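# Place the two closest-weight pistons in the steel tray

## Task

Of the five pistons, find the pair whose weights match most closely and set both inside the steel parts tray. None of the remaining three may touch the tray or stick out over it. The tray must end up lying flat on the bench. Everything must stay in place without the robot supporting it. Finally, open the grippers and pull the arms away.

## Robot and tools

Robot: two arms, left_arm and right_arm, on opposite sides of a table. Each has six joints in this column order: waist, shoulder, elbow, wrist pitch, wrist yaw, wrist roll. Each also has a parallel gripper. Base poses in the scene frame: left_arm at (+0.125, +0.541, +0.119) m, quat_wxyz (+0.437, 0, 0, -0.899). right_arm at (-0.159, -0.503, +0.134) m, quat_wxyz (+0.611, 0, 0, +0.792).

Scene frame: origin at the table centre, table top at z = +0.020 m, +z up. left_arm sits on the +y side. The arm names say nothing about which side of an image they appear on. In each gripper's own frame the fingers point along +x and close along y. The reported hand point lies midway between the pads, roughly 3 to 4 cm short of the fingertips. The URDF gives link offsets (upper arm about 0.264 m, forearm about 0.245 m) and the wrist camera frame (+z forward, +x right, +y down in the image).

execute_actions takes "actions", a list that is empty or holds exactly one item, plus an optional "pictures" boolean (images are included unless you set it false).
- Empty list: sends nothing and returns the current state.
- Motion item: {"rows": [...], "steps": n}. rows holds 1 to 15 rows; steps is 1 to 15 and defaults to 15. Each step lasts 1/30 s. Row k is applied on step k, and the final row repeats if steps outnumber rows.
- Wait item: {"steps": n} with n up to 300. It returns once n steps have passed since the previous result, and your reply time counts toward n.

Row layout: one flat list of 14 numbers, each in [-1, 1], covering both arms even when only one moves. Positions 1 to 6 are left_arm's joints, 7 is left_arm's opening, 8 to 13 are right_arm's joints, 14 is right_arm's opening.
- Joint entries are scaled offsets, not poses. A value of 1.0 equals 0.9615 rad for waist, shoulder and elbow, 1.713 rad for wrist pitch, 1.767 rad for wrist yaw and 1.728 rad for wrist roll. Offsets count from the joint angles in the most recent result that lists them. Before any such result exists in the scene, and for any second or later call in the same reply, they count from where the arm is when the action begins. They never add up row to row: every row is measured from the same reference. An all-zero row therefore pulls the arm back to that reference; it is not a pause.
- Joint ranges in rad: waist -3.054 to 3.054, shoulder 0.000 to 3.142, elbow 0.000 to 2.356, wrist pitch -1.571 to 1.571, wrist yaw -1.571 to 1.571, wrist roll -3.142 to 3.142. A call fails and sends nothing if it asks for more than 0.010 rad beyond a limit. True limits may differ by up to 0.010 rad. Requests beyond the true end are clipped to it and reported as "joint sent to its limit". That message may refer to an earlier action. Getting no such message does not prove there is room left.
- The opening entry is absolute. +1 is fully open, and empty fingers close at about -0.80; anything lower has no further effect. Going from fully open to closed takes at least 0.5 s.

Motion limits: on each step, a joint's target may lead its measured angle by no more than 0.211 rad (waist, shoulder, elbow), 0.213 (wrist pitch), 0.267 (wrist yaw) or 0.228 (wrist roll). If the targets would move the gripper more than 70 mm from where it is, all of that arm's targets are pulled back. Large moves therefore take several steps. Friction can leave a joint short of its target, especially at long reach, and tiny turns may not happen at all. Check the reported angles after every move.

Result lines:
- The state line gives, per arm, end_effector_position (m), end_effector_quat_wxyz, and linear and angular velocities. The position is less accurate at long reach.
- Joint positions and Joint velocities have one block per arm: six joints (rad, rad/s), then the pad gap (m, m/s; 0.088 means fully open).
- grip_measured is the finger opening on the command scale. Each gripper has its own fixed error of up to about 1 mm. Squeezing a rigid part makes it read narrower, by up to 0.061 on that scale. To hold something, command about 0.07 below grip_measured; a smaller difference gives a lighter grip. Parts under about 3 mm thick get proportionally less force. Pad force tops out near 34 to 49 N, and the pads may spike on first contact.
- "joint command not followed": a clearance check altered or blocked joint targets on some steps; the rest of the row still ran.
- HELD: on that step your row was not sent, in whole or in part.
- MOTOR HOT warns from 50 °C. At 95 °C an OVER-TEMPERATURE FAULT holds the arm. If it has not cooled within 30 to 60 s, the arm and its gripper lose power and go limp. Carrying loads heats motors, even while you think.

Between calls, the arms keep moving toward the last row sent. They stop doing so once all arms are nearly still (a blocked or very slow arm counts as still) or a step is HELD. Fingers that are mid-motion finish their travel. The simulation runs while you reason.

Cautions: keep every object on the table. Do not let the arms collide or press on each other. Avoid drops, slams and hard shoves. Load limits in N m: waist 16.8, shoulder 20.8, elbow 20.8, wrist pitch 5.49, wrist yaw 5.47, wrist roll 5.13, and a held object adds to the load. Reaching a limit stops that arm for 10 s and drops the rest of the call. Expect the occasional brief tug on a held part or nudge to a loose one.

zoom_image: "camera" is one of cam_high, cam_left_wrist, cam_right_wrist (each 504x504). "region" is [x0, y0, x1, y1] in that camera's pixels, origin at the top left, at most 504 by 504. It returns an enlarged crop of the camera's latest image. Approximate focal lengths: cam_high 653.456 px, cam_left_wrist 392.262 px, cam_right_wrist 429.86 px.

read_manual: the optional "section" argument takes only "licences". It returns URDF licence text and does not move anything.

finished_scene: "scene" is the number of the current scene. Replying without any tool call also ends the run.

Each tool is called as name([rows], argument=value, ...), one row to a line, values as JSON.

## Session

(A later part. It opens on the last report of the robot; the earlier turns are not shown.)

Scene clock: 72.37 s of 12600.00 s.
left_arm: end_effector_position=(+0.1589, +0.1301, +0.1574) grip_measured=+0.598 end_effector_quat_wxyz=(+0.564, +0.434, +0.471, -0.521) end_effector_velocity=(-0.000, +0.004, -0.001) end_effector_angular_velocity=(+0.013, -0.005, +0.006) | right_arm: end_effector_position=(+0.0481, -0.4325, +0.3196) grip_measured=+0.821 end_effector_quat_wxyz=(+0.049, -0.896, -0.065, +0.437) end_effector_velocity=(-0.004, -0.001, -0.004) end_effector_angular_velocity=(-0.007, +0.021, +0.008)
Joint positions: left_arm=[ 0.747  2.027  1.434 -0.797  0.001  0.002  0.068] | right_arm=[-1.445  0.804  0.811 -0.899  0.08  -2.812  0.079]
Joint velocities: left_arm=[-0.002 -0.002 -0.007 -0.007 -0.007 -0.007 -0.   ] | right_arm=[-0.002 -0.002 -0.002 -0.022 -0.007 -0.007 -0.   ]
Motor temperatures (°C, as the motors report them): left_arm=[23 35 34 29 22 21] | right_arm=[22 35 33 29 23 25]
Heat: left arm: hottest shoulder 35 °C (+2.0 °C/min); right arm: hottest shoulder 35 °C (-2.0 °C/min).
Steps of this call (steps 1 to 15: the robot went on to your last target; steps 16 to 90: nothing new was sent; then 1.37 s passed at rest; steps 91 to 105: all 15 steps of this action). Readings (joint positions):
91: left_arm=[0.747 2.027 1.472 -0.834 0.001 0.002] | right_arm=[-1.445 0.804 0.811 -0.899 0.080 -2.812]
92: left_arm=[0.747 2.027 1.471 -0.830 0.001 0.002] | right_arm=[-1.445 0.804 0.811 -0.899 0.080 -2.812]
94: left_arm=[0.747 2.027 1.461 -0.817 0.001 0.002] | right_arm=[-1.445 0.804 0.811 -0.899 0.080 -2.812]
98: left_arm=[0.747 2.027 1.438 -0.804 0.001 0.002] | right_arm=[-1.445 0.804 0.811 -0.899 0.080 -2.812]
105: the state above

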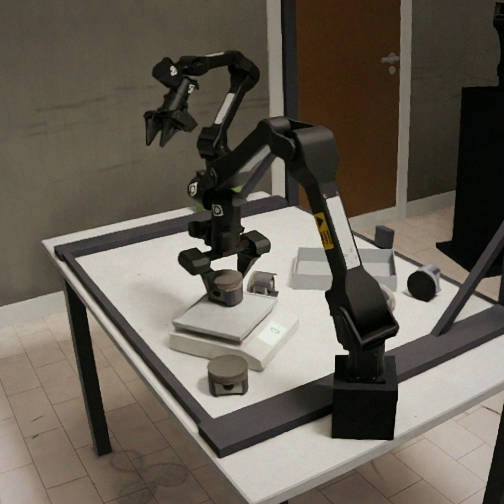

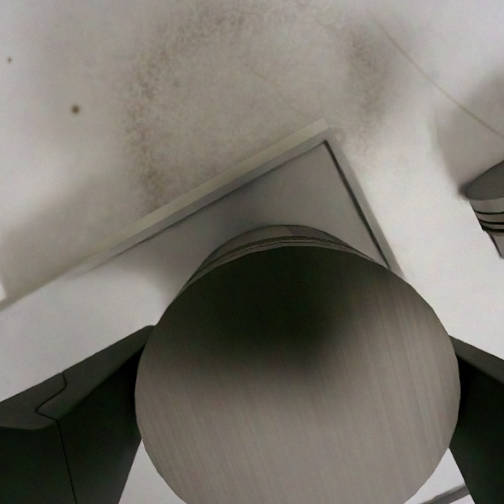

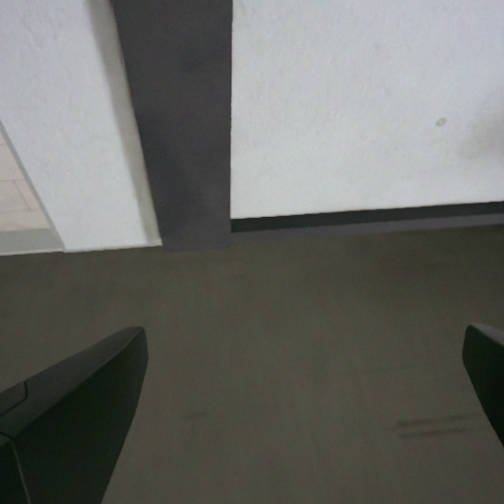

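Still 0; lower more.

execute_actions([
  {"rows":[[0,0,-0.01,0.005,0,0,0.52,0,0,0,0,0,0,0.82],[0,0,-0.02,0.01,0,0,0.52,0,0,0,0,0,0,0.82],[0,0,-0.03,0.014,0,0,0.52,0,0,0,0,0,0,0.82]],"steps":15},
])

Scene clock: 80.47 s of 12600.00 s.
left_arm: end_effector_position=(+0.1588, +0.1319, +0.1524) grip_measured=+0.598 end_effector_quat_wxyz=(+0.564, +0.434, +0.470, -0.521) end_effector_velocity=(+0.002, +0.001, -0.001) end_effector_angular_velocity=(-0.002, -0.006, +0.011) | right_arm: end_effector_position=(+0.0481, -0.4325, +0.3196) grip_measured=+0.821 end_effector_quat_wxyz=(+0.049, -0.896, -0.065, +0.437) end_effector_velocity=(-0.002, -0.000, -0.002) end_effector_angular_velocity=(-0.002, +0.008, +0.008)
Joint positions: left_arm=[ 0.747  2.027  1.413 -0.775  0.001  0.002  0.068] | right_arm=[-1.445  0.804  0.811 -0.899  0.08  -2.812  0.079]
Joint velocities: left_arm=[ 0.002 -0.002 -0.007  0.007 -0.007 -0.007 -0.   ] | right_arm=[-0.002 -0.002 -0.002 -0.007 -0.007 -0.007  0.   ]
Motor temperatures (°C, as the motors report them): left_arm=[23 35 34 29 22 21] | right_arm=[22 35 33 29 23 25]
Heat: left arm: hottest shoulder 35 °C (+2.0 °C/min); right arm: hottest shoulder 35 °C (-2.0 °C/min).
Steps of this call (steps 1 to 15: the robot went on to your last target; steps 16 to 90: nothing new was sent; then 4.60 s passed at rest; steps 91 to 105: all 15 steps of this action). Readings (joint positions):
91: left_arm=[0.747 2.027 1.434 -0.796 0.001 0.002] | right_arm=[-1.445 0.804 0.811 -0.899 0.080 -2.812]
92: left_arm=[0.747 2.027 1.431 -0.792 0.001 0.002] | right_arm=[-1.445 0.804 0.811 -0.899 0.080 -2.812]
94: left_arm=[0.747 2.027 1.424 -0.781 0.001 0.002] | right_arm=[-1.445 0.804 0.811 -0.899 0.080 -2.812]
98: left_arm=[0.747 2.027 1.413 -0.778 0.001 0.002] | right_arm=[-1.445 0.804 0.811 -0.899 0.080 -2.812]
105: the state above

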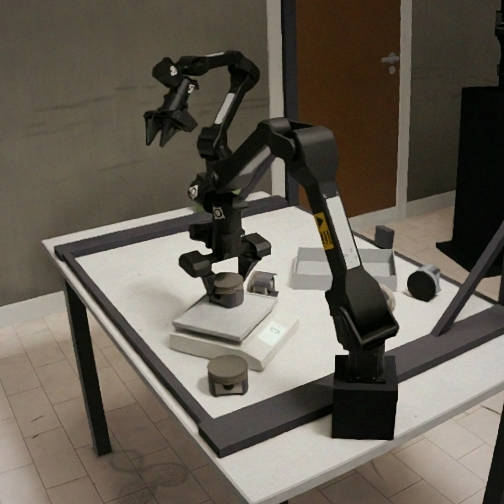

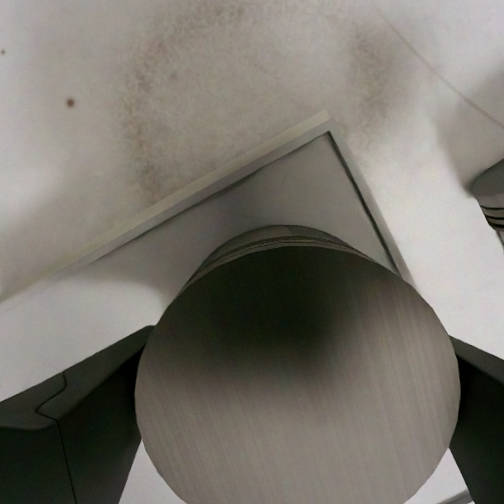

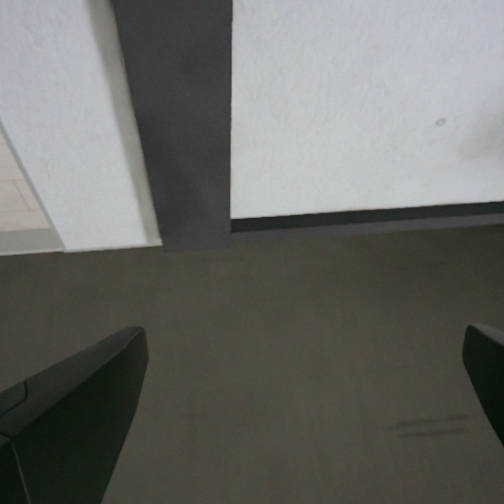

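execute_actions([
  {"rows":[[0,0.01,0,0.002,0,0,0.52,0,0,0,0,0,0,0.82],[0,0.017,0,0.005,0,0,0.52,0,0,0,0,0,0,0.82],[0,0.025,0,0.009,0,0,0.52,0,0,0,0,0,0,0.82]],"steps":15},
])

zoom_image(camera="cam_high", region=[170,260,310,370])

Scene clock: 87.53 s of 12600.00 s.
left_arm: end_effector_position=(+0.1590, +0.1300, +0.1508) grip_measured=+0.598 end_effector_quat_wxyz=(+0.566, +0.433, +0.469, -0.522) end_effector_velocity=(+0.002, +0.001, +0.001) end_effector_angular_velocity=(+0.004, -0.017, +0.023) | right_arm: end_effector_position=(+0.0481, -0.4325, +0.3196) grip_measured=+0.821 end_effector_quat_wxyz=(+0.049, -0.896, -0.065, +0.437) end_effector_velocity=(-0.002, -0.000, -0.004) end_effector_angular_velocity=(-0.006, +0.017, +0.008)
Joint positions: left_arm=[ 0.747  2.032  1.413 -0.764  0.001  0.002  0.068] | right_arm=[-1.445  0.804  0.811 -0.899  0.08  -2.812  0.079]
Joint velocities: left_arm=[-0.002 -0.002  0.002 -0.007 -0.022 -0.022  0.   ] | right_arm=[-0.002  0.002 -0.007 -0.007 -0.007 -0.007 -0.   ]
Motor temperatures (°C, as the motors report them): left_arm=[23 36 34 29 22 21] | right_arm=[22 35 33 29 23 25]
Heat: left arm: hottest shoulder 36 °C (+2.0 °C/min); right arm: hottest shoulder 35 °C (-1.0 °C/min).
Steps of this call (steps 1 to 15: the robot went on to your last target; steps 16 to 90: nothing new was sent; then 3.57 s passed at rest; steps 91 to 105: all 15 steps of this action). Readings (joint positions):
91: left_arm=[0.747 2.027 1.413 -0.775 0.001 0.002] | right_arm=[-1.445 0.804 0.811 -0.899 0.080 -2.812]
92: left_arm=[0.747 2.027 1.413 -0.774 0.001 0.002] | right_arm=[-1.445 0.804 0.811 -0.899 0.080 -2.812]
94: left_arm=[0.747 2.030 1.413 -0.768 0.001 0.002] | right_arm=[-1.445 0.804 0.811 -0.899 0.080 -2.812]
98: left_arm=[0.747 2.032 1.413 -0.765 0.001 0.002] | right_arm=[-1.445 0.804 0.811 -0.899 0.080 -2.812]
105: the state above

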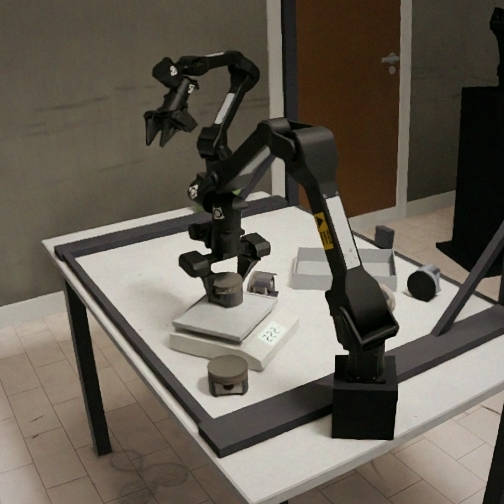

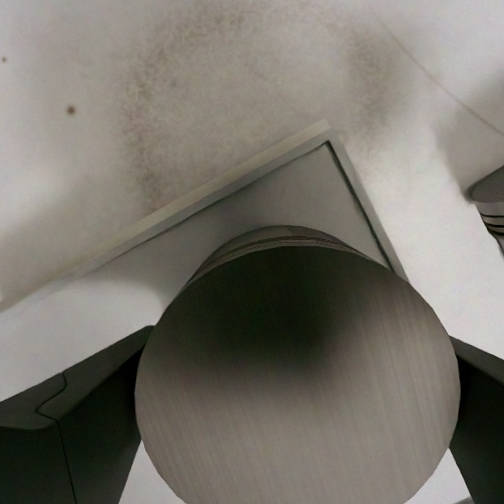

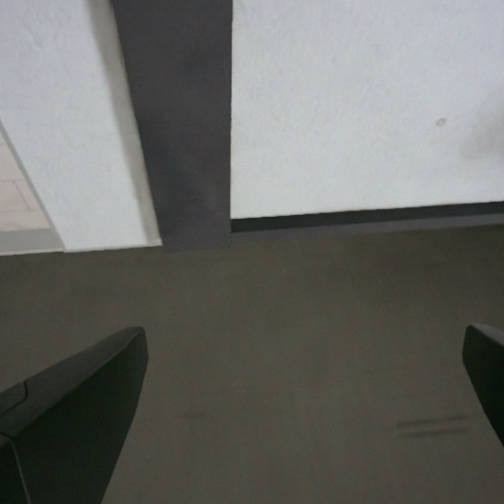

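Region (170, 260, 310, 370) of cam_high's 504x504 image, scaled by 3.600, with more detail than that image has; it fills the top 396 rows of this view, and the rest is white.

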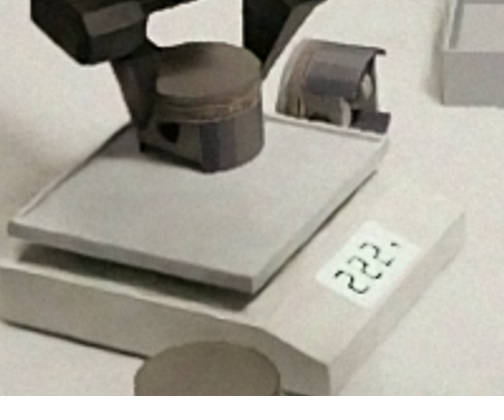

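execute_actions([
  {"rows":[[0,0,0,0,0,0,0.6,0,0,0,0,0,0,0.82],[0,0,0,0,0,0,0.7,0,0,0,0,0,0,0.82],[0,0,0,0,0,0,1,0,0,0,0,0,0,0.82],[0,0,0,0,0,0,1,0,0,0,0,0,0,0.82],[0,0,0,0,0,0,1,0,0,0,0,0,0,0.82],[0,0,0,0,0,0,1,0,0,0,0,0,0,0.82],[0,-0.03,0,-0.015,0,0,1,0,0,0,0,0,0,0.82],[0,-0.07,0,-0.035,0,0,1,0,0,0,0,0,0,0.82],[0,-0.11,0,-0.055,0,0,1,0,0,0,0,0,0,0.82],[0,-0.15,0,-0.075,0,0,1,0,0,0,0,0,0,0.82],[0,-0.2,0,-0.1,0,0,1,0,0,0,0,0,0,0.82]],"steps":15},
], pictures=false)

execute_actions([
  {"steps":8},
], pictures=false)

execute_actions([
  {"rows":[[0.04,-0.05,-0.05,0.01,0,0,1,0,0,0,0,0,0,0.82],[0.09,-0.1,-0.12,0.02,0,0,1,0,0,0,0,0,0,0.82],[0.14,-0.15,-0.19,0.03,0,0,1,0,0,0,0,0,0,0.82],[0.19,-0.2,-0.26,0.04,0,0,1,0,0,0,0,0,0,0.82],[0.24,-0.25,-0.33,0.05,0,0,1,0,0,0,0,0,0,0.82],[0.29,-0.3,-0.4,0.06,0,0,1,0,0,0,0,0,0,0.82],[0.34,-0.35,-0.47,0.07,0,0,1,0,0,0,0,0,0,0.82],[0.39,-0.4,-0.54,0.08,0,0,1,0,0,0,0,0,0,0.82],[0.45,-0.443,-0.665,0.102,0,0,1,0,0,0,0,0,0,0.82]],"steps":15},
], pictures=false)

execute_actions([
  {"steps":20},
])

zoom_image(camera="cam_high", region=[170,260,310,370])

Scene clock: 99.63 s of 12600.00 s.
left_arm: end_effector_position=(+0.1570, +0.1541, +0.2138) grip_measured=+0.982 end_effector_quat_wxyz=(+0.573, +0.424, +0.460, -0.529) end_effector_velocity=(+0.002, +0.006, +0.219) end_effector_angular_velocity=(-0.464, -0.044, +0.011) | right_arm: end_effector_position=(+0.0481, -0.4325, +0.3196) grip_measured=+0.821 end_effector_quat_wxyz=(+0.049, -0.896, -0.065, +0.437) end_effector_velocity=(-0.001, -0.002, +0.000) end_effector_angular_velocity=(-0.011, -0.001, -0.001)
Joint positions: left_arm=[ 0.747  1.853  1.416 -0.916  0.001  0.002  0.087] | right_arm=[-1.445  0.804  0.811 -0.899  0.08  -2.812  0.079]
Joint velocities: left_arm=[ 0.002 -0.54   0.095 -0.168 -0.007 -0.007  0.001] | right_arm=[-0.002 -0.002  0.002 -0.007  0.007 -0.007  0.   ]
Motor temperatures (°C, as the motors report them): left_arm=[23 35 34 29 22 21] | right_arm=[22 35 34 30 23 25]
Heat: left arm: hottest shoulder 35 °C (+1.0 °C/min); right arm: hottest shoulder 35 °C (-1.0 °C/min).
Steps of this call (steps 1 to 15: the robot went on to your last target; steps 16 to 90: nothing new was sent; then 8.60 s passed at rest; steps 91 to 105: all 15 steps of this action). Readings (joint positions):
91: left_arm=[0.747 2.032 1.413 -0.764 0.001 0.002] | right_arm=[-1.445 0.804 0.811 -0.899 0.080 -2.812]
92: left_arm=[0.747 2.032 1.413 -0.764 0.001 0.002] | right_arm=[-1.445 0.804 0.811 -0.899 0.080 -2.812]
94: left_arm=[0.747 2.032 1.413 -0.764 0.001 0.002] | right_arm=[-1.445 0.804 0.811 -0.899 0.080 -2.812]
98: left_arm=[0.747 2.024 1.413 -0.778 0.001 0.002] | right_arm=[-1.445 0.804 0.811 -0.899 0.080 -2.812]
105: the state above

Scene clock: 99.90 s of 12600.00 s.
left_arm: end_effector_position=(+0.1567, +0.1575, +0.2202) grip_measured=+0.985 end_effector_quat_wxyz=(+0.574, +0.424, +0.459, -0.530) end_effector_velocity=(-0.000, +0.002, +0.002) end_effector_angular_velocity=(+0.003, -0.002, +0.021) | right_arm: end_effector_position=(+0.0481, -0.4325, +0.3196) grip_measured=+0.821 end_effector_quat_wxyz=(+0.049, -0.896, -0.065, +0.437) end_effector_velocity=(-0.004, -0.001, -0.003) end_effector_angular_velocity=(-0.006, +0.017, +0.008)
Joint positions: left_arm=[ 0.747  1.834  1.418 -0.934  0.001  0.002  0.087] | right_arm=[-1.445  0.804  0.811 -0.899  0.08  -2.812  0.079]
Joint velocities: left_arm=[-0.002 -0.007 -0.002 -0.007 -0.007 -0.022 -0.   ] | right_arm=[-0.002 -0.007 -0.002 -0.022 -0.007 -0.007 -0.   ]
Motor temperatures (°C, as the motors report them): left_arm=[23 35 34 29 22 21] | right_arm=[22 35 34 30 23 25]
Heat: left arm: hottest shoulder 35 °C (+1.0 °C/min); right arm: hottest shoulder 35 °C (-1.0 °C/min).
Steps of this call (steps 1 to 8: the robot went on to your last target). Readings (joint positions):
1: left_arm=[0.747 1.839 1.419 -0.920 0.001 0.002] | right_arm=[-1.445 0.804 0.811 -0.899 0.080 -2.812]
2: left_arm=[0.747 1.833 1.419 -0.924 0.001 0.002] | right_arm=[-1.445 0.804 0.811 -0.899 0.080 -2.812]
4: left_arm=[0.747 1.832 1.419 -0.930 0.001 0.002] | right_arm=[-1.445 0.804 0.811 -0.899 0.080 -2.812]
8: the state above

Scene clock: 100.40 s of 12600.00 s.
left_arm: end_effector_position=(+0.2493, +0.3200, +0.1739) grip_measured=+0.985 end_effector_quat_wxyz=(+0.661, +0.326, +0.554, -0.387) end_effector_velocity=(-0.040, +0.066, -0.073) end_effector_angular_velocity=(+0.195, +0.136, +0.006) | right_arm: end_effector_position=(+0.0481, -0.4325, +0.3196) grip_measured=+0.821 end_effector_quat_wxyz=(+0.049, -0.896, -0.065, +0.437) end_effector_velocity=(-0.002, -0.000, -0.002) end_effector_angular_velocity=(-0.002, +0.008, +0.008)
Joint positions: left_arm=[ 1.176  1.425  0.8   -0.771 -0.002  0.002  0.087] | right_arm=[-1.445  0.804  0.811 -0.899  0.08  -2.812  0.079]
Joint velocities: left_arm=[ 0.002 -0.002 -0.276  0.037  0.022 -0.007 -0.   ] | right_arm=[-0.002 -0.002 -0.002 -0.007 -0.007 -0.007 -0.   ]
Motor temperatures (°C, as the motors report them): left_arm=[23 35 34 29 22 21] | right_arm=[22 35 34 30 23 25]
Heat: left arm: hottest shoulder 35 °C (+1.0 °C/min); right arm: hottest shoulder 35 °C (-1.0 °C/min).
Steps of this call (steps 1 to 15: all 15 steps of this action). Readings (joint positions):
1: left_arm=[0.749 1.827 1.413 -0.928 0.001 0.002] | right_arm=[-1.445 0.804 0.811 -0.899 0.080 -2.812]
2: left_arm=[0.758 1.812 1.391 -0.913 0.004 0.002] | right_arm=[-1.445 0.804 0.811 -0.899 0.080 -2.812]
4: left_arm=[0.811 1.752 1.303 -0.893 0.006 0.002] | right_arm=[-1.445 0.804 0.811 -0.899 0.080 -2.812]
8: left_arm=[1.016 1.569 1.066 -0.833 -0.000 0.002] | right_arm=[-1.445 0.804 0.811 -0.899 0.080 -2.812]
15: the state above

Scene clock: 101.07 s of 12600.00 s.
left_arm: end_effector_position=(+0.2491, +0.3206, +0.1735) grip_measured=+0.985 end_effector_quat_wxyz=(+0.663, +0.325, +0.551, -0.388) end_effector_velocity=(-0.001, -0.004, +0.002) end_effector_angular_velocity=(-0.014, -0.001, -0.016) | right_arm: end_effector_position=(+0.0481, -0.4325, +0.3196) grip_measured=+0.821 end_effector_quat_wxyz=(+0.049, -0.896, -0.065, +0.437) end_effector_velocity=(-0.002, -0.000, -0.004) end_effector_angular_velocity=(-0.006, +0.017, +0.008)
Joint positions: left_arm=[ 1.176  1.417  0.79  -0.761 -0.002  0.002  0.087] | right_arm=[-1.445  0.804  0.811 -0.899  0.08  -2.812  0.079]
Joint velocities: left_arm=[-0.007 -0.002  0.002  0.007  0.007  0.007 -0.   ] | right_arm=[-0.002  0.002 -0.007 -0.007 -0.007 -0.007 -0.   ]
Motor temperatures (°C, as the motors report them): left_arm=[23 35 34 29 22 21] | right_arm=[22 35 34 30 23 25]
Heat: left arm: hottest shoulder 35 °C (+1.0 °C/min); right arm: hottest shoulder 35 °C (-1.0 °C/min).
Steps of this call (steps 1 to 20: the robot went on to your last target). Readings (joint positions):
1: left_arm=[1.176 1.424 0.794 -0.769 -0.002 0.002] | right_arm=[-1.445 0.804 0.811 -0.899 0.080 -2.812]
2: left_arm=[1.176 1.423 0.792 -0.765 -0.002 0.002] | right_arm=[-1.445 0.804 0.811 -0.899 0.080 -2.812]
4: left_arm=[1.176 1.419 0.792 -0.762 -0.002 0.002] | right_arm=[-1.445 0.804 0.811 -0.899 0.080 -2.812]
8: left_arm=[1.176 1.417 0.791 -0.761 -0.002 0.002] | right_arm=[-1.445 0.804 0.811 -0.899 0.080 -2.812]
20: the state above

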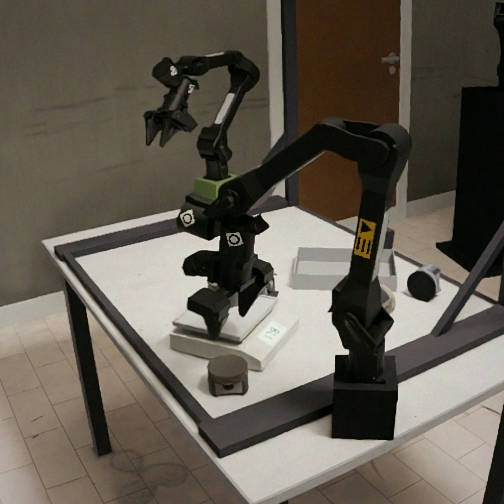

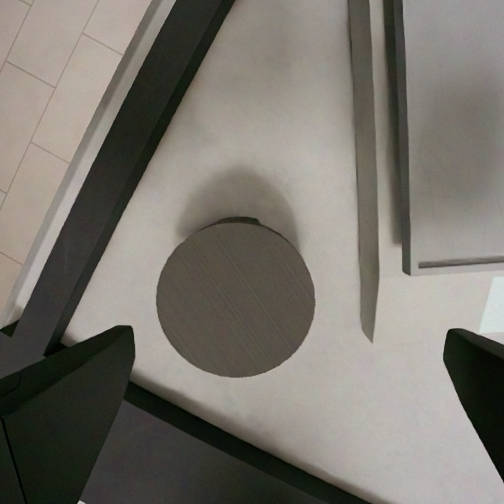

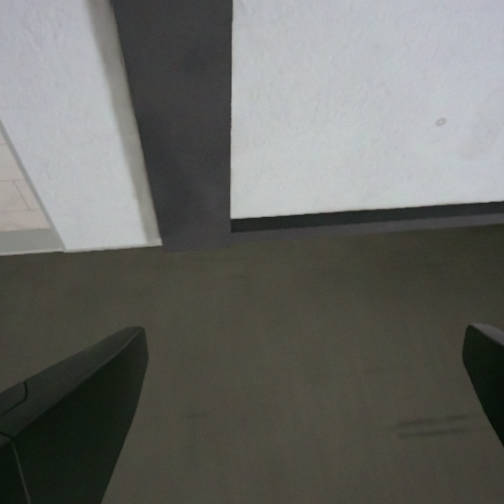

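Region (170, 260, 310, 370) of cam_high's 504x504 image, scaled by 3.600, with more detail than that image has; it fills the top 396 rows of this view, and the rest is white.

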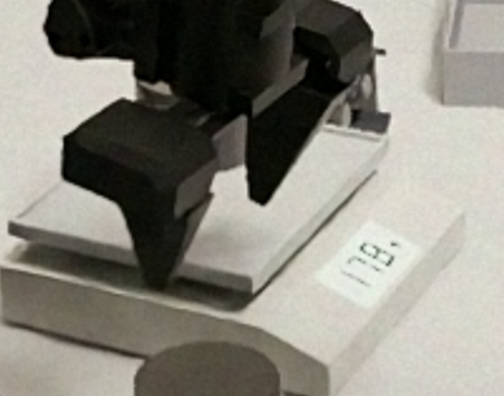

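execute_actions([
  {"rows":[[0.02,0.02,-0.02,0.02,0,0,1,0,0,0,0,0,0,0.82],[0.04,0.04,-0.045,0.045,0,0,1,0,0,0,0,0,0,0.82],[0.06,0.06,-0.07,0.07,0,0,1,0,0,0,0,0,0,0.82],[0.078,0.085,-0.095,0.095,0,0,1,0,0,0,0,0,0,0.82],[0.078,0.11,-0.12,0.12,0,0,1,0,0,0,0,0,0,0.82],[0.078,0.141,-0.152,0.158,0,0,1,0,0,0,0,0,0,0.82]],"steps":15},
])

zoom_image(camera="cam_high", region=[170,260,310,370])

Scene clock: 108.03 s of 12600.00 s.
left_arm: end_effector_position=(+0.2648, +0.3293, +0.1189) grip_measured=+0.985 end_effector_quat_wxyz=(+0.677, +0.304, +0.561, -0.365) end_effector_velocity=(+0.002, +0.001, -0.001) end_effector_angular_velocity=(+0.001, -0.006, +0.011) | right_arm: end_effector_position=(+0.0481, -0.4325, +0.3196) grip_measured=+0.821 end_effector_quat_wxyz=(+0.049, -0.896, -0.065, +0.437) end_effector_velocity=(-0.005, +0.001, -0.004) end_effector_angular_velocity=(+0.003, +0.026, +0.017)
Joint positions: left_arm=[ 1.247  1.543  0.652 -0.494 -0.002  0.002  0.087] | right_arm=[-1.445  0.804  0.811 -0.899  0.08  -2.812  0.079]
Joint velocities: left_arm=[ 0.002  0.002 -0.002  0.007 -0.007 -0.007  0.   ] | right_arm=[-0.002 -0.002 -0.002 -0.022 -0.022 -0.007 -0.   ]
Motor temperatures (°C, as the motors report them): left_arm=[23 34 34 29 22 21] | right_arm=[22 34 34 30 23 25]
Heat: left arm: hottest shoulder 34 °C (+0.0 °C/min); right arm: hottest shoulder 34 °C (-2.0 °C/min).
Steps of this call (steps 1 to 15: the robot went on to your last target; steps 16 to 90: nothing new was sent; then 3.47 s passed at rest; steps 91 to 105: all 15 steps of this action). Readings (joint positions):
91: left_arm=[1.178 1.417 0.788 -0.755 -0.001 0.002] | right_arm=[-1.445 0.804 0.811 -0.899 0.080 -2.812]
92: left_arm=[1.184 1.421 0.782 -0.735 -0.001 0.002] | right_arm=[-1.445 0.804 0.811 -0.899 0.080 -2.812]
94: left_arm=[1.210 1.441 0.757 -0.670 -0.001 0.002] | right_arm=[-1.445 0.804 0.811 -0.899 0.080 -2.812]
98: left_arm=[1.245 1.522 0.678 -0.540 -0.002 0.002] | right_arm=[-1.445 0.804 0.811 -0.899 0.080 -2.812]
105: the state above

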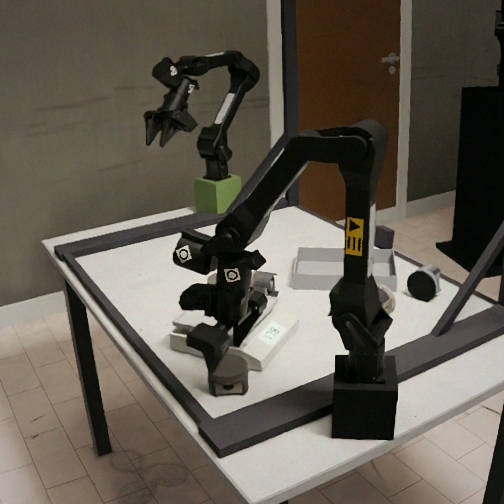

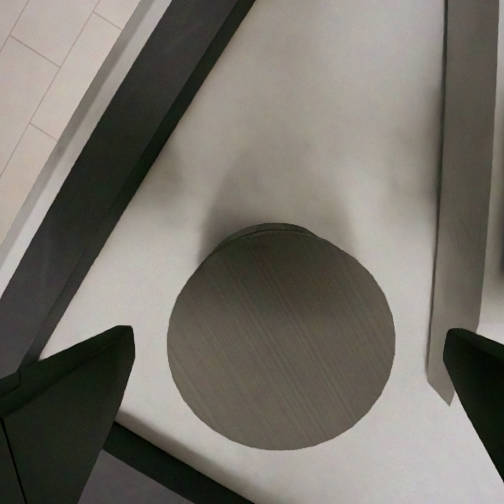

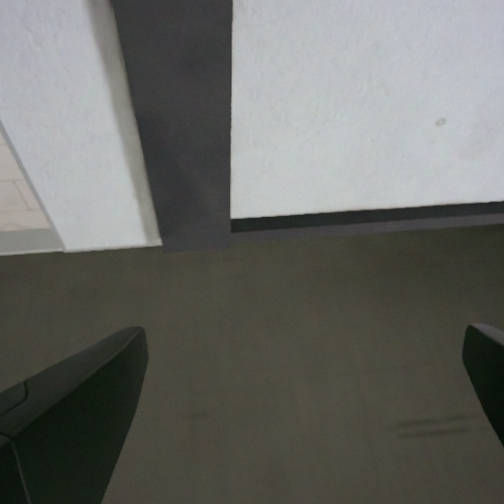

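Region (170, 260, 310, 370) of cam_high's 504x504 image, scaled by 3.600, with more detail than that image has; it fills the top 396 rows of this view, and the rest is white.

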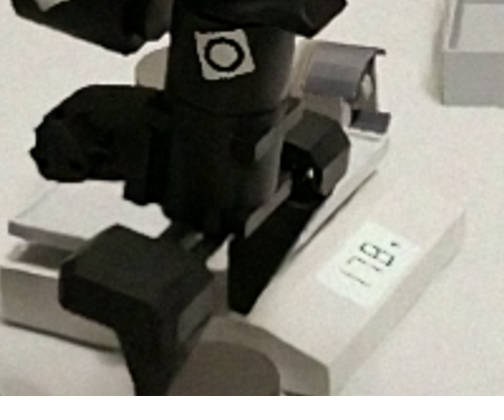

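execute_actions([
  {"rows":[[0.015,0.02,-0.01,0.015,0,0,1,0,0,0,0,0,0,0.82],[0.015,0.045,-0.02,0.033,0,0,1,0,0,0,0,0,0,0.82],[0.015,0.07,-0.033,0.053,0,0,1,0,0,0,0,0,0,0.82],[0.015,0.1,-0.046,0.075,0,0,1,0,0,0,0,0,0,0.82],[0.015,0.13,-0.058,0.096,0,0,1,0,0,0,0,0,0,0.82],[0.015,0.152,-0.069,0.113,0,0,1,0,0,0,0,0,0,0.82]],"steps":15},
], pictures=false)

execute_actions([
  {"rows":[[0,0,0,0,0,0,0.85,0,0,0,0,0,0,0.82],[0,0,0,0,0,0,0.75,0,0,0,0,0,0,0.82],[0,0,0,0,0,0,0.68,0,0,0,0,0,0,0.82],[0,0,0,0,0,0,0.64,0,0,0,0,0,0,0.82],[0,0,0,0,0,0,0.6,0,0,0,0,0,0,0.82],[0,0,0,0,0,0,0.56,0,0,0,0,0,0,0.82],[0,0,0,0,0,0,0.52,0,0,0,0,0,0,0.82]],"steps":13},
])

Scene clock: 114.30 s of 12600.00 s.
left_arm: end_effector_position=(+0.2677, +0.3298, +0.0814) grip_measured=+0.985 end_effector_quat_wxyz=(+0.678, +0.302, +0.564, -0.361) end_effector_velocity=(+0.000, +0.001, +0.000) end_effector_angular_velocity=(-0.001, -0.011, -0.008) | right_arm: end_effector_position=(+0.0481, -0.4325, +0.3196) grip_measured=+0.821 end_effector_quat_wxyz=(+0.049, -0.896, -0.065, +0.437) end_effector_velocity=(-0.001, +0.003, +0.001) end_effector_angular_velocity=(+0.016, -0.006, +0.017)
Joint positions: left_arm=[ 1.258  1.677  0.591 -0.303 -0.002  0.002  0.087] | right_arm=[-1.445  0.804  0.811 -0.899  0.08  -2.812  0.079]
Joint velocities: left_arm=[-0.002 -0.007 -0.007  0.007 -0.007  0.007 -0.   ] | right_arm=[-0.002 -0.007 -0.002  0.007 -0.022 -0.007 -0.   ]
Motor temperatures (°C, as the motors report them): left_arm=[23 34 34 29 22 21] | right_arm=[22 34 34 30 23 25]
Heat: left arm: hottest shoulder 34 °C (+0.0 °C/min); right arm: hottest shoulder 34 °C (-1.0 °C/min).
Steps of this call (steps 1 to 15: the robot went on to your last target; steps 16 to 90: nothing new was sent; then 2.77 s passed at rest; steps 91 to 105: all 15 steps of this action). Readings (joint positions):
91: left_arm=[1.248 1.544 0.651 -0.489 -0.002 0.002] | right_arm=[-1.445 0.804 0.811 -0.899 0.080 -2.812]
92: left_arm=[1.251 1.549 0.649 -0.476 -0.002 0.002] | right_arm=[-1.445 0.804 0.811 -0.899 0.080 -2.812]
94: left_arm=[1.255 1.577 0.641 -0.424 -0.002 0.002] | right_arm=[-1.445 0.804 0.811 -0.899 0.080 -2.812]
98: left_arm=[1.257 1.659 0.605 -0.334 -0.002 0.002] | right_arm=[-1.445 0.804 0.811 -0.899 0.080 -2.812]
105: the state above

Scene clock: 114.73 s of 12600.00 s.
left_arm: end_effector_position=(+0.2675, +0.3296, +0.0814) grip_measured=+0.602 end_effector_quat_wxyz=(+0.678, +0.302, +0.564, -0.362) end_effector_velocity=(+0.005, -0.002, +0.001) end_effector_angular_velocity=(-0.007, -0.029, +0.009) | right_arm: end_effector_position=(+0.0481, -0.4325, +0.3196) grip_measured=+0.821 end_effector_quat_wxyz=(+0.049, -0.896, -0.065, +0.437) end_effector_velocity=(+0.001, +0.001, +0.002) end_effector_angular_velocity=(-0.004, -0.013, +0.019)
Joint positions: left_arm=[ 1.257  1.677  0.591 -0.303 -0.001  0.002  0.069] | right_arm=[-1.445  0.804  0.811 -0.899  0.08  -2.812  0.079]
Joint velocities: left_arm=[-0.002 -0.002 -0.002  0.022 -0.022 -0.007 -0.   ] | right_arm=[-0.002 -0.002  0.002  0.007 -0.007 -0.022 -0.   ]
Motor temperatures (°C, as the motors report them): left_arm=[23 34 34 29 22 21] | right_arm=[22 34 34 30 23 25]
Heat: left arm: hottest shoulder 34 °C (+0.0 °C/min); right arm: hottest shoulder 34 °C (-1.0 °C/min).
Steps of this call (steps 1 to 13: all 13 steps of this action). Readings (joint positions):
1: left_arm=[1.258 1.677 0.591 -0.303 -0.002 0.002] | right_arm=[-1.445 0.804 0.811 -0.899 0.080 -2.812]
2: left_arm=[1.258 1.677 0.591 -0.303 -0.002 0.002] | right_arm=[-1.445 0.804 0.811 -0.899 0.080 -2.812]
4: left_arm=[1.258 1.677 0.591 -0.303 -0.002 0.002] | right_arm=[-1.445 0.804 0.811 -0.899 0.080 -2.812]
8: left_arm=[1.257 1.677 0.591 -0.303 -0.001 0.002] | right_arm=[-1.445 0.804 0.811 -0.899 0.080 -2.812]
13: the state above

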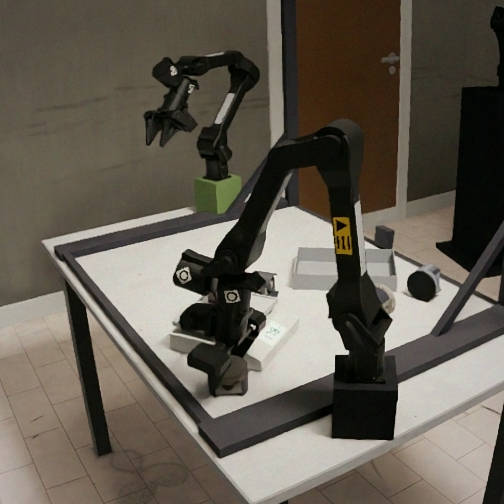

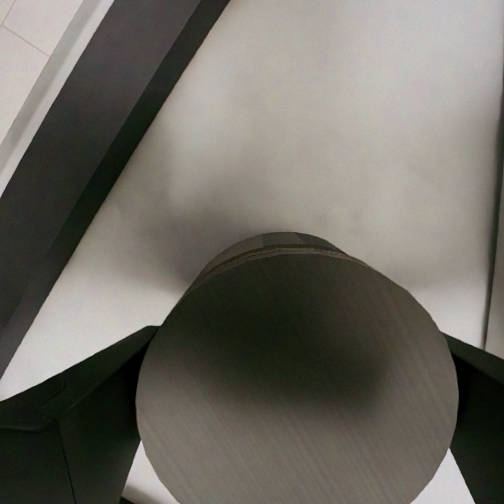

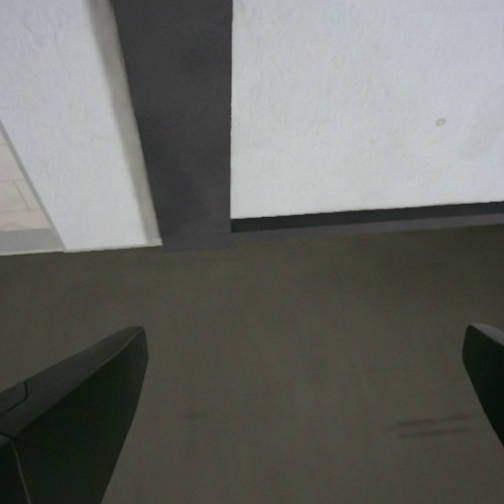

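execute_actions([
  {"rows":[[0,-0.03,0.015,-0.025,0,0,0.52,0,0,0,0,0,0,0.82],[0,-0.07,0.04,-0.06,0,0,0.52,0,0,0,0,0,0,0.82],[0,-0.11,0.07,-0.1,0,0,0.52,0,0,0,0,0,0,0.82],[0,-0.15,0.1,-0.14,0,0,0.52,0,0,0,0,0,0,0.82],[0,-0.19,0.135,-0.18,0,0,0.52,0,0,0,0,0,0,0.82],[0,-0.23,0.17,-0.225,0,0,0.52,0,0,0,0,0,0,0.82],[0,-0.27,0.207,-0.27,0,0,0.52,0,0,0,0,0,0,0.82]],"steps":15},
], pictures=false)

execute_actions([
  {"rows":[[-0.03,0.02,0.03,0,0,0,0.52,0,0,0,0,0,0,0.82],[-0.07,0.05,0.06,0,0,0,0.52,0,0,0,0,0,0,0.82],[-0.11,0.08,0.09,0,0,0,0.52,0,0,0,0,0,0,0.82],[-0.15,0.11,0.13,0,0,0,0.52,0,0,0,0,0,0,0.82],[-0.19,0.15,0.16,0,0,0,0.52,0,0,0,0,0,0,0.82],[-0.23,0.18,0.19,0,0,0,0.52,0,0,0,0,0,0,0.82],[-0.27,0.21,0.22,-0.01,0,0,0.52,0,0,0,0,0,0,0.82],[-0.31,0.24,0.25,-0.01,0,0,0.52,0,0,0,0,0,0,0.82],[-0.345,0.27,0.28,-0.01,0,0,0.52,0,0,0,0,0,0,0.82],[-0.371,0.294,0.298,-0.01,0,0,0.52,0,0,0,0,0,0,0.82]],"steps":15},
], pictures=false)

execute_actions([
  {"steps":10},
])

Scene clock: 129.53 s of 12600.00 s.
left_arm: end_effector_position=(+0.2658, +0.3322, +0.1719) grip_measured=+0.602 end_effector_quat_wxyz=(+0.676, +0.303, +0.567, -0.361) end_effector_velocity=(-0.019, +0.029, -0.009) end_effector_angular_velocity=(+0.130, +0.083, +0.020) | right_arm: end_effector_position=(+0.0481, -0.4325, +0.3196) grip_measured=+0.821 end_effector_quat_wxyz=(+0.049, -0.896, -0.065, +0.437) end_effector_velocity=(-0.001, +0.000, -0.002) end_effector_angular_velocity=(-0.004, +0.012, +0.008)
Joint positions: left_arm=[ 1.257  1.421  0.788 -0.763 -0.001  0.002  0.069] | right_arm=[-1.445  0.804  0.811 -0.899  0.08  -2.812  0.079]
Joint velocities: left_arm=[-0.002 -0.002 -0.017 -0.139 -0.007 -0.022  0.   ] | right_arm=[-0.002  0.002 -0.002 -0.007 -0.007 -0.007 -0.   ]
Motor temperatures (°C, as the motors report them): left_arm=[23 33 33 28 22 21] | right_arm=[22 34 34 30 23 25]
Heat: left arm: hottest shoulder 33 °C (-2.0 °C/min); right arm: hottest shoulder 34 °C (-1.0 °C/min).
Steps of this call (steps 1 to 15: the robot went on to your last target; steps 16 to 90: nothing new was sent; then 11.30 s passed at rest; steps 91 to 105: all 15 steps of this action). Readings (joint positions):
91: left_arm=[1.257 1.674 0.592 -0.309 -0.001 0.002] | right_arm=[-1.445 0.804 0.811 -0.899 0.080 -2.812]
92: left_arm=[1.257 1.667 0.598 -0.334 -0.001 0.002] | right_arm=[-1.445 0.804 0.811 -0.899 0.080 -2.812]
94: left_arm=[1.257 1.626 0.622 -0.435 -0.001 0.002] | right_arm=[-1.445 0.804 0.811 -0.899 0.080 -2.812]
98: left_arm=[1.257 1.490 0.727 -0.665 -0.001 0.002] | right_arm=[-1.445 0.804 0.811 -0.899 0.080 -2.812]
105: the state above

Scene clock: 130.03 s of 12600.00 s.
left_arm: end_effector_position=(+0.1988, +0.2304, +0.1728) grip_measured=+0.602 end_effector_quat_wxyz=(+0.596, +0.401, +0.509, -0.474) end_effector_velocity=(-0.004, +0.005, -0.016) end_effector_angular_velocity=(+0.085, +0.012, -0.018) | right_arm: end_effector_position=(+0.0481, -0.4325, +0.3196) grip_measured=+0.821 end_effector_quat_wxyz=(+0.049, -0.896, -0.065, +0.437) end_effector_velocity=(-0.002, -0.000, -0.002) end_effector_angular_velocity=(-0.002, +0.008, +0.008)
Joint positions: left_arm=[ 0.9    1.689  1.057 -0.778  0.004  0.002  0.069] | right_arm=[-1.445  0.804  0.811 -0.899  0.08  -2.812  0.079]
Joint velocities: left_arm=[-0.012  0.066  0.017 -0.037 -0.007  0.007  0.   ] | right_arm=[-0.002 -0.002 -0.002 -0.007 -0.007 -0.007 -0.   ]
Motor temperatures (°C, as the motors report them): left_arm=[23 32 33 28 22 21] | right_arm=[22 34 34 30 23 25]
Heat: left arm: hottest elbow 33 °C (-2.1 °C/min); right arm: hottest shoulder 34 °C (-1.0 °C/min).
Steps of this call (steps 1 to 15: all 15 steps of this action). Readings (joint positions):
1: left_arm=[1.255 1.424 0.789 -0.765 -0.002 0.002] | right_arm=[-1.445 0.804 0.811 -0.899 0.080 -2.812]
2: left_arm=[1.244 1.431 0.797 -0.766 -0.004 0.002] | right_arm=[-1.445 0.804 0.811 -0.899 0.080 -2.812]
4: left_arm=[1.196 1.466 0.836 -0.767 -0.006 0.002] | right_arm=[-1.445 0.804 0.811 -0.899 0.080 -2.812]
8: left_arm=[1.052 1.579 0.954 -0.767 -0.006 0.002] | right_arm=[-1.445 0.804 0.811 -0.899 0.080 -2.812]
15: the state above

Scene clock: 130.37 s of 12600.00 s.
left_arm: end_effector_position=(+0.1995, +0.2295, +0.1726) grip_measured=+0.602 end_effector_quat_wxyz=(+0.597, +0.402, +0.509, -0.473) end_effector_velocity=(+0.003, -0.000, -0.001) end_effector_angular_velocity=(+0.002, -0.021, +0.008) | right_arm: end_effector_position=(+0.0481, -0.4325, +0.3196) grip_measured=+0.821 end_effector_quat_wxyz=(+0.049, -0.896, -0.065, +0.437) end_effector_velocity=(-0.002, -0.000, -0.002) end_effector_angular_velocity=(-0.002, +0.008, +0.008)
Joint positions: left_arm=[ 0.9    1.693  1.062 -0.779  0.001  0.002  0.069] | right_arm=[-1.445  0.804  0.811 -0.899  0.08  -2.812  0.079]
Joint velocities: left_arm=[-0.002  0.002 -0.002  0.007 -0.022 -0.007 -0.   ] | right_arm=[-0.002 -0.002 -0.002 -0.007 -0.007 -0.007 -0.   ]
Motor temperatures (°C, as the motors report them): left_arm=[23 32 33 28 22 21] | right_arm=[22 34 34 30 23 25]
Heat: left arm: hottest elbow 33 °C (-2.0 °C/min); right arm: hottest shoulder 34 °C (-1.0 °C/min).
Steps of this call (steps 1 to 10: the robot went on to your last target). Readings (joint positions):
1: left_arm=[0.900 1.691 1.057 -0.779 0.003 0.002] | right_arm=[-1.445 0.804 0.811 -0.899 0.080 -2.812]
2: left_arm=[0.900 1.692 1.058 -0.779 0.001 0.002] | right_arm=[-1.445 0.804 0.811 -0.899 0.080 -2.812]
4: left_arm=[0.900 1.693 1.060 -0.779 0.001 0.002] | right_arm=[-1.445 0.804 0.811 -0.899 0.080 -2.812]
8: left_arm=[0.900 1.693 1.062 -0.779 0.001 0.002] | right_arm=[-1.445 0.804 0.811 -0.899 0.080 -2.812]
10: the state above

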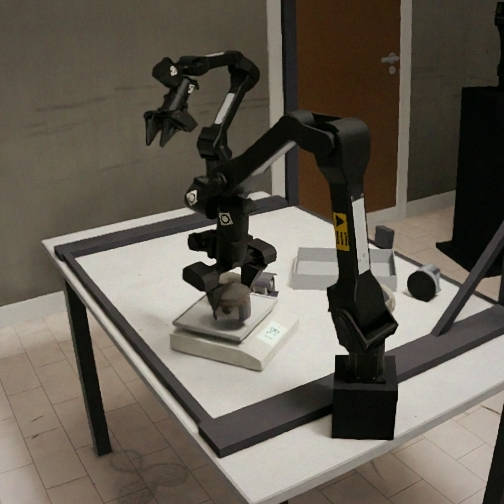

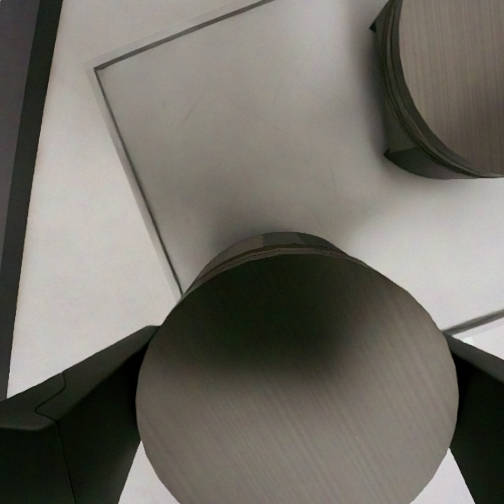

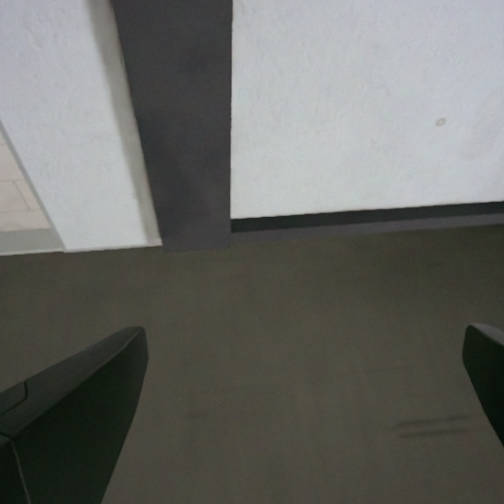

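execute_actions([
  {"rows":[[0,0.015,0,0.008,0,0,0.52,0,0,0,0,0,0,0.82],[0,0.03,0,0.016,0,0,0.52,0,0,0,0,0,0,0.82],[0,0.045,0,0.024,0,0,0.52,0,0,0,0,0,0,0.82],[0,0.06,0,0.032,0,0,0.52,0,0,0,0,0,0,0.82],[0,0.07,-0.01,0.04,0,0,0.52,0,0,0,0,0,0,0.82],[0,0.08,-0.02,0.047,0,0,0.52,0,0,0,0,0,0,0.82],[0,0.085,-0.03,0.053,0,0,0.52,0,0,0,0,0,0,0.82],[0,0.085,-0.035,0.057,0,0,0.52,0,0,0,0,0,0,0.82],[0,0.085,-0.04,0.06,0,0,0.52,0,0,0,0,0,0,0.82]],"steps":15},
])

Scene clock: 137.00 s of 12600.00 s.
left_arm: end_effector_position=(+0.2014, +0.2214, +0.1473) grip_measured=+0.602 end_effector_quat_wxyz=(+0.598, +0.401, +0.508, -0.473) end_effector_velocity=(-0.002, +0.008, -0.004) end_effector_angular_velocity=(+0.023, -0.001, +0.006) | right_arm: end_effector_position=(+0.0481, -0.4325, +0.3196) grip_measured=+0.821 end_effector_quat_wxyz=(+0.049, -0.896, -0.065, +0.437) end_effector_velocity=(+0.001, +0.001, +0.000) end_effector_angular_velocity=(+0.004, -0.006, +0.008)
Joint positions: left_arm=[ 0.9    1.764  1.033 -0.678  0.001  0.002  0.069] | right_arm=[-1.445  0.804  0.811 -0.899  0.08  -2.812  0.079]
Joint velocities: left_arm=[-0.002 -0.007 -0.022 -0.007 -0.007 -0.007 -0.   ] | right_arm=[-0.002 -0.002 -0.002  0.007 -0.007 -0.007 -0.   ]
Motor temperatures (°C, as the motors report them): left_arm=[23 32 34 28 22 21] | right_arm=[22 34 34 30 23 25]
Heat: left arm: hottest elbow 34 °C (-1.0 °C/min); right arm: hottest shoulder 34 °C (-1.0 °C/min).
Steps of this call (steps 1 to 15: the robot went on to your last target; steps 16 to 90: nothing new was sent; then 3.13 s passed at rest; steps 91 to 105: all 15 steps of this action). Readings (joint positions):
91: left_arm=[0.900 1.694 1.062 -0.779 0.001 0.002] | right_arm=[-1.445 0.804 0.811 -0.899 0.080 -2.812]
92: left_arm=[0.900 1.697 1.062 -0.775 0.001 0.002] | right_arm=[-1.445 0.804 0.811 -0.899 0.080 -2.812]
94: left_arm=[0.900 1.711 1.062 -0.751 0.001 0.002] | right_arm=[-1.445 0.804 0.811 -0.899 0.080 -2.812]
98: left_arm=[0.900 1.752 1.051 -0.704 0.001 0.002] | right_arm=[-1.445 0.804 0.811 -0.899 0.080 -2.812]
105: the state above

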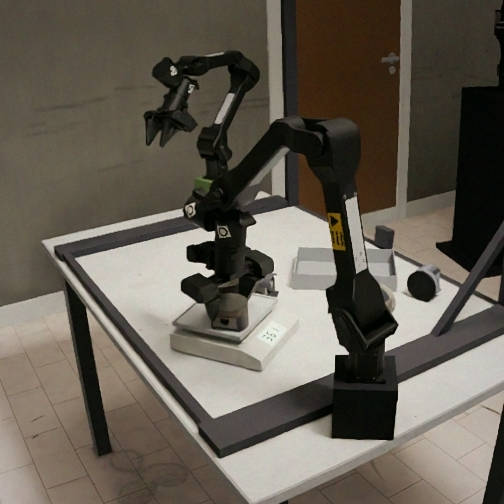

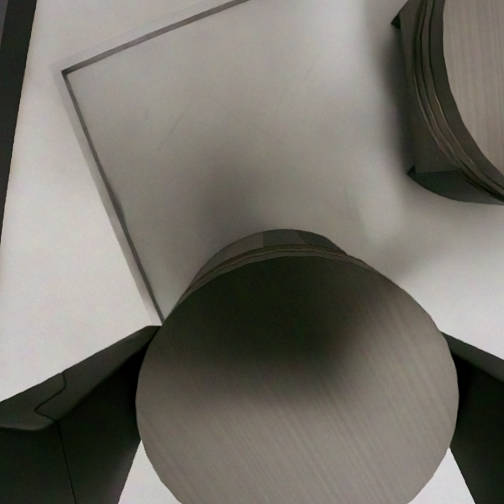

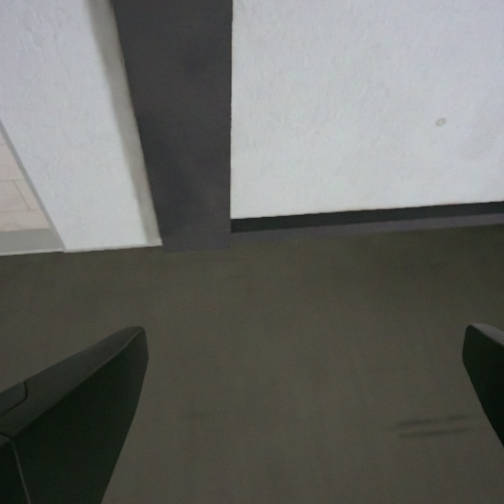

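execute_actions([
  {"rows":[[0,0,0,0,0,0,0.6,0,0,0,0,0,0,0.82],[0,0,0,0,0,0,0.7,0,0,0,0,0,0,0.82],[0,0,0,0,0,0,0.8,0,0,0,0,0,0,0.82]],"steps":12},
], pictures=false)

execute_actions([
  {"steps":35},
])

zoom_image(camera="cam_high", region=[170,260,310,370])

Scene clock: 140.37 s of 12600.00 s.
left_arm: end_effector_position=(+0.2014, +0.2217, +0.1471) grip_measured=+0.793 end_effector_quat_wxyz=(+0.597, +0.401, +0.508, -0.473) end_effector_velocity=(-0.001, +0.004, +0.001) end_effector_angular_velocity=(+0.019, -0.004, -0.008) | right_arm: end_effector_position=(+0.0481, -0.4325, +0.3196) grip_measured=+0.821 end_effector_quat_wxyz=(+0.049, -0.896, -0.065, +0.437) end_effector_velocity=(+0.001, +0.001, +0.000) end_effector_angular_velocity=(-0.005, -0.008, +0.019)
Joint positions: left_arm=[ 0.9    1.764  1.033 -0.678  0.001  0.002  0.078] | right_arm=[-1.445  0.804  0.811 -0.899  0.08  -2.812  0.079]
Joint velocities: left_arm=[-0.002 -0.002  0.002 -0.022 -0.007  0.007  0.002] | right_arm=[-0.002 -0.002 -0.002  0.007 -0.007 -0.022 -0.   ]
Motor temperatures (°C, as the motors report them): left_arm=[23 32 34 28 22 21] | right_arm=[22 34 34 30 23 25]
Heat: left arm: hottest elbow 34 °C (-2.0 °C/min); right arm: hottest shoulder 34 °C (-1.0 °C/min).
Steps of this call (steps 1 to 15: the robot went on to your last target; steps 16 to 89: nothing new was sent; steps 90 to 101: all 12 steps of this action). Readings (joint positions):
90: left_arm=[0.900 1.764 1.033 -0.678 0.001 0.002] | right_arm=[-1.445 0.804 0.811 -0.899 0.080 -2.812]
91: left_arm=[0.900 1.764 1.033 -0.678 0.001 0.002] | right_arm=[-1.445 0.804 0.811 -0.899 0.080 -2.812]
93: left_arm=[0.900 1.764 1.033 -0.678 0.001 0.002] | right_arm=[-1.445 0.804 0.811 -0.899 0.080 -2.812]
97: left_arm=[0.900 1.764 1.033 -0.678 0.001 0.002] | right_arm=[-1.445 0.804 0.811 -0.899 0.080 -2.812]
101: the state above

Scene clock: 141.53 s of 12600.00 s.
left_arm: end_effector_position=(+0.2014, +0.2217, +0.1471) grip_measured=+0.797 end_effector_quat_wxyz=(+0.597, +0.401, +0.508, -0.473) end_effector_velocity=(-0.003, -0.001, -0.001) end_effector_angular_velocity=(-0.005, +0.010, +0.013) | right_arm: end_effector_position=(+0.0481, -0.4325, +0.3196) grip_measured=+0.821 end_effector_quat_wxyz=(+0.049, -0.896, -0.065, +0.437) end_effector_velocity=(-0.001, -0.001, -0.002) end_effector_angular_velocity=(-0.002, +0.008, +0.003)
Joint positions: left_arm=[ 0.9    1.764  1.033 -0.678  0.001  0.002  0.078] | right_arm=[-1.445  0.804  0.811 -0.899  0.08  -2.812  0.079]
Joint velocities: left_arm=[-0.007  0.002 -0.002  0.007  0.007 -0.022  0.   ] | right_arm=[-0.007 -0.002 -0.002 -0.007 -0.007 -0.007 -0.   ]
Motor temperatures (°C, as the motors report them): left_arm=[23 32 34 28 22 21] | right_arm=[22 34 34 30 23 25]
Heat: left arm: hottest elbow 34 °C (-2.0 °C/min); right arm: hottest shoulder 34 °C (-1.0 °C/min).
Steps of this call (steps 1 to 15: the robot went on to your last target; steps 16 to 35: nothing new was sent). Readings (joint positions):
1: left_arm=[0.900 1.764 1.033 -0.678 0.001 0.002] | right_arm=[-1.445 0.804 0.811 -0.899 0.080 -2.812]
2: left_arm=[0.900 1.764 1.033 -0.678 0.001 0.002] | right_arm=[-1.445 0.804 0.811 -0.899 0.080 -2.812]
4: left_arm=[0.900 1.764 1.033 -0.678 0.001 0.002] | right_arm=[-1.445 0.804 0.811 -0.899 0.080 -2.812]
8: left_arm=[0.900 1.764 1.033 -0.678 0.001 0.002] | right_arm=[-1.445 0.804 0.811 -0.899 0.080 -2.812]
35: the state above
All arms were judged still, so your last target was given up. Only a new action makes them travel on or press farther. Fingers that are still opening or closing keep moving.

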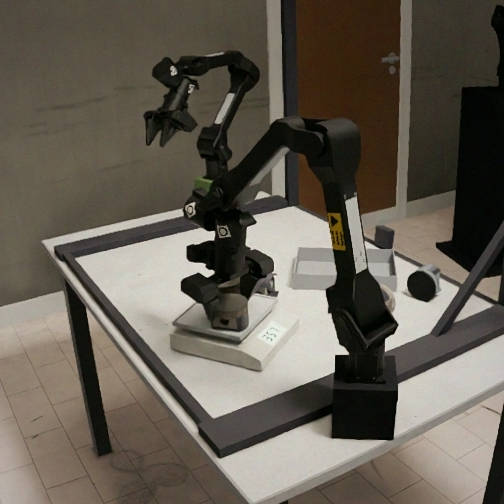

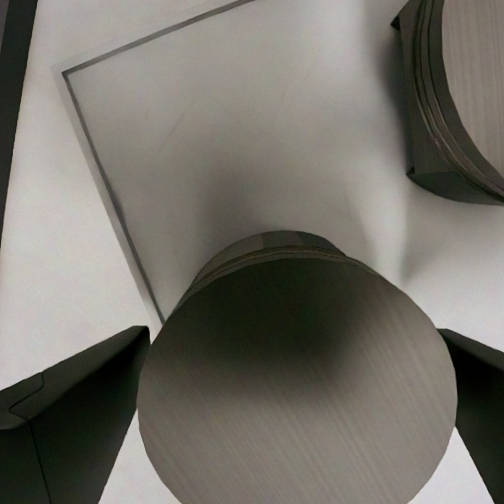

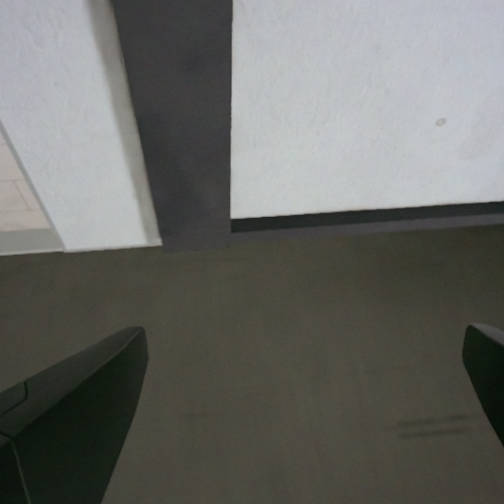

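Region (170, 260, 310, 370) of cam_high's 504x504 image, scaled by 3.600, with more detail than that image has; it fills the top 396 rows of this view, and the rest is white.

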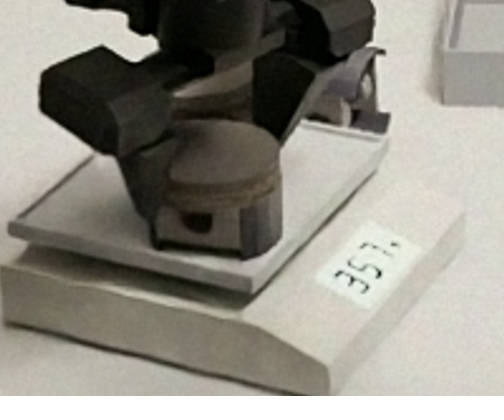

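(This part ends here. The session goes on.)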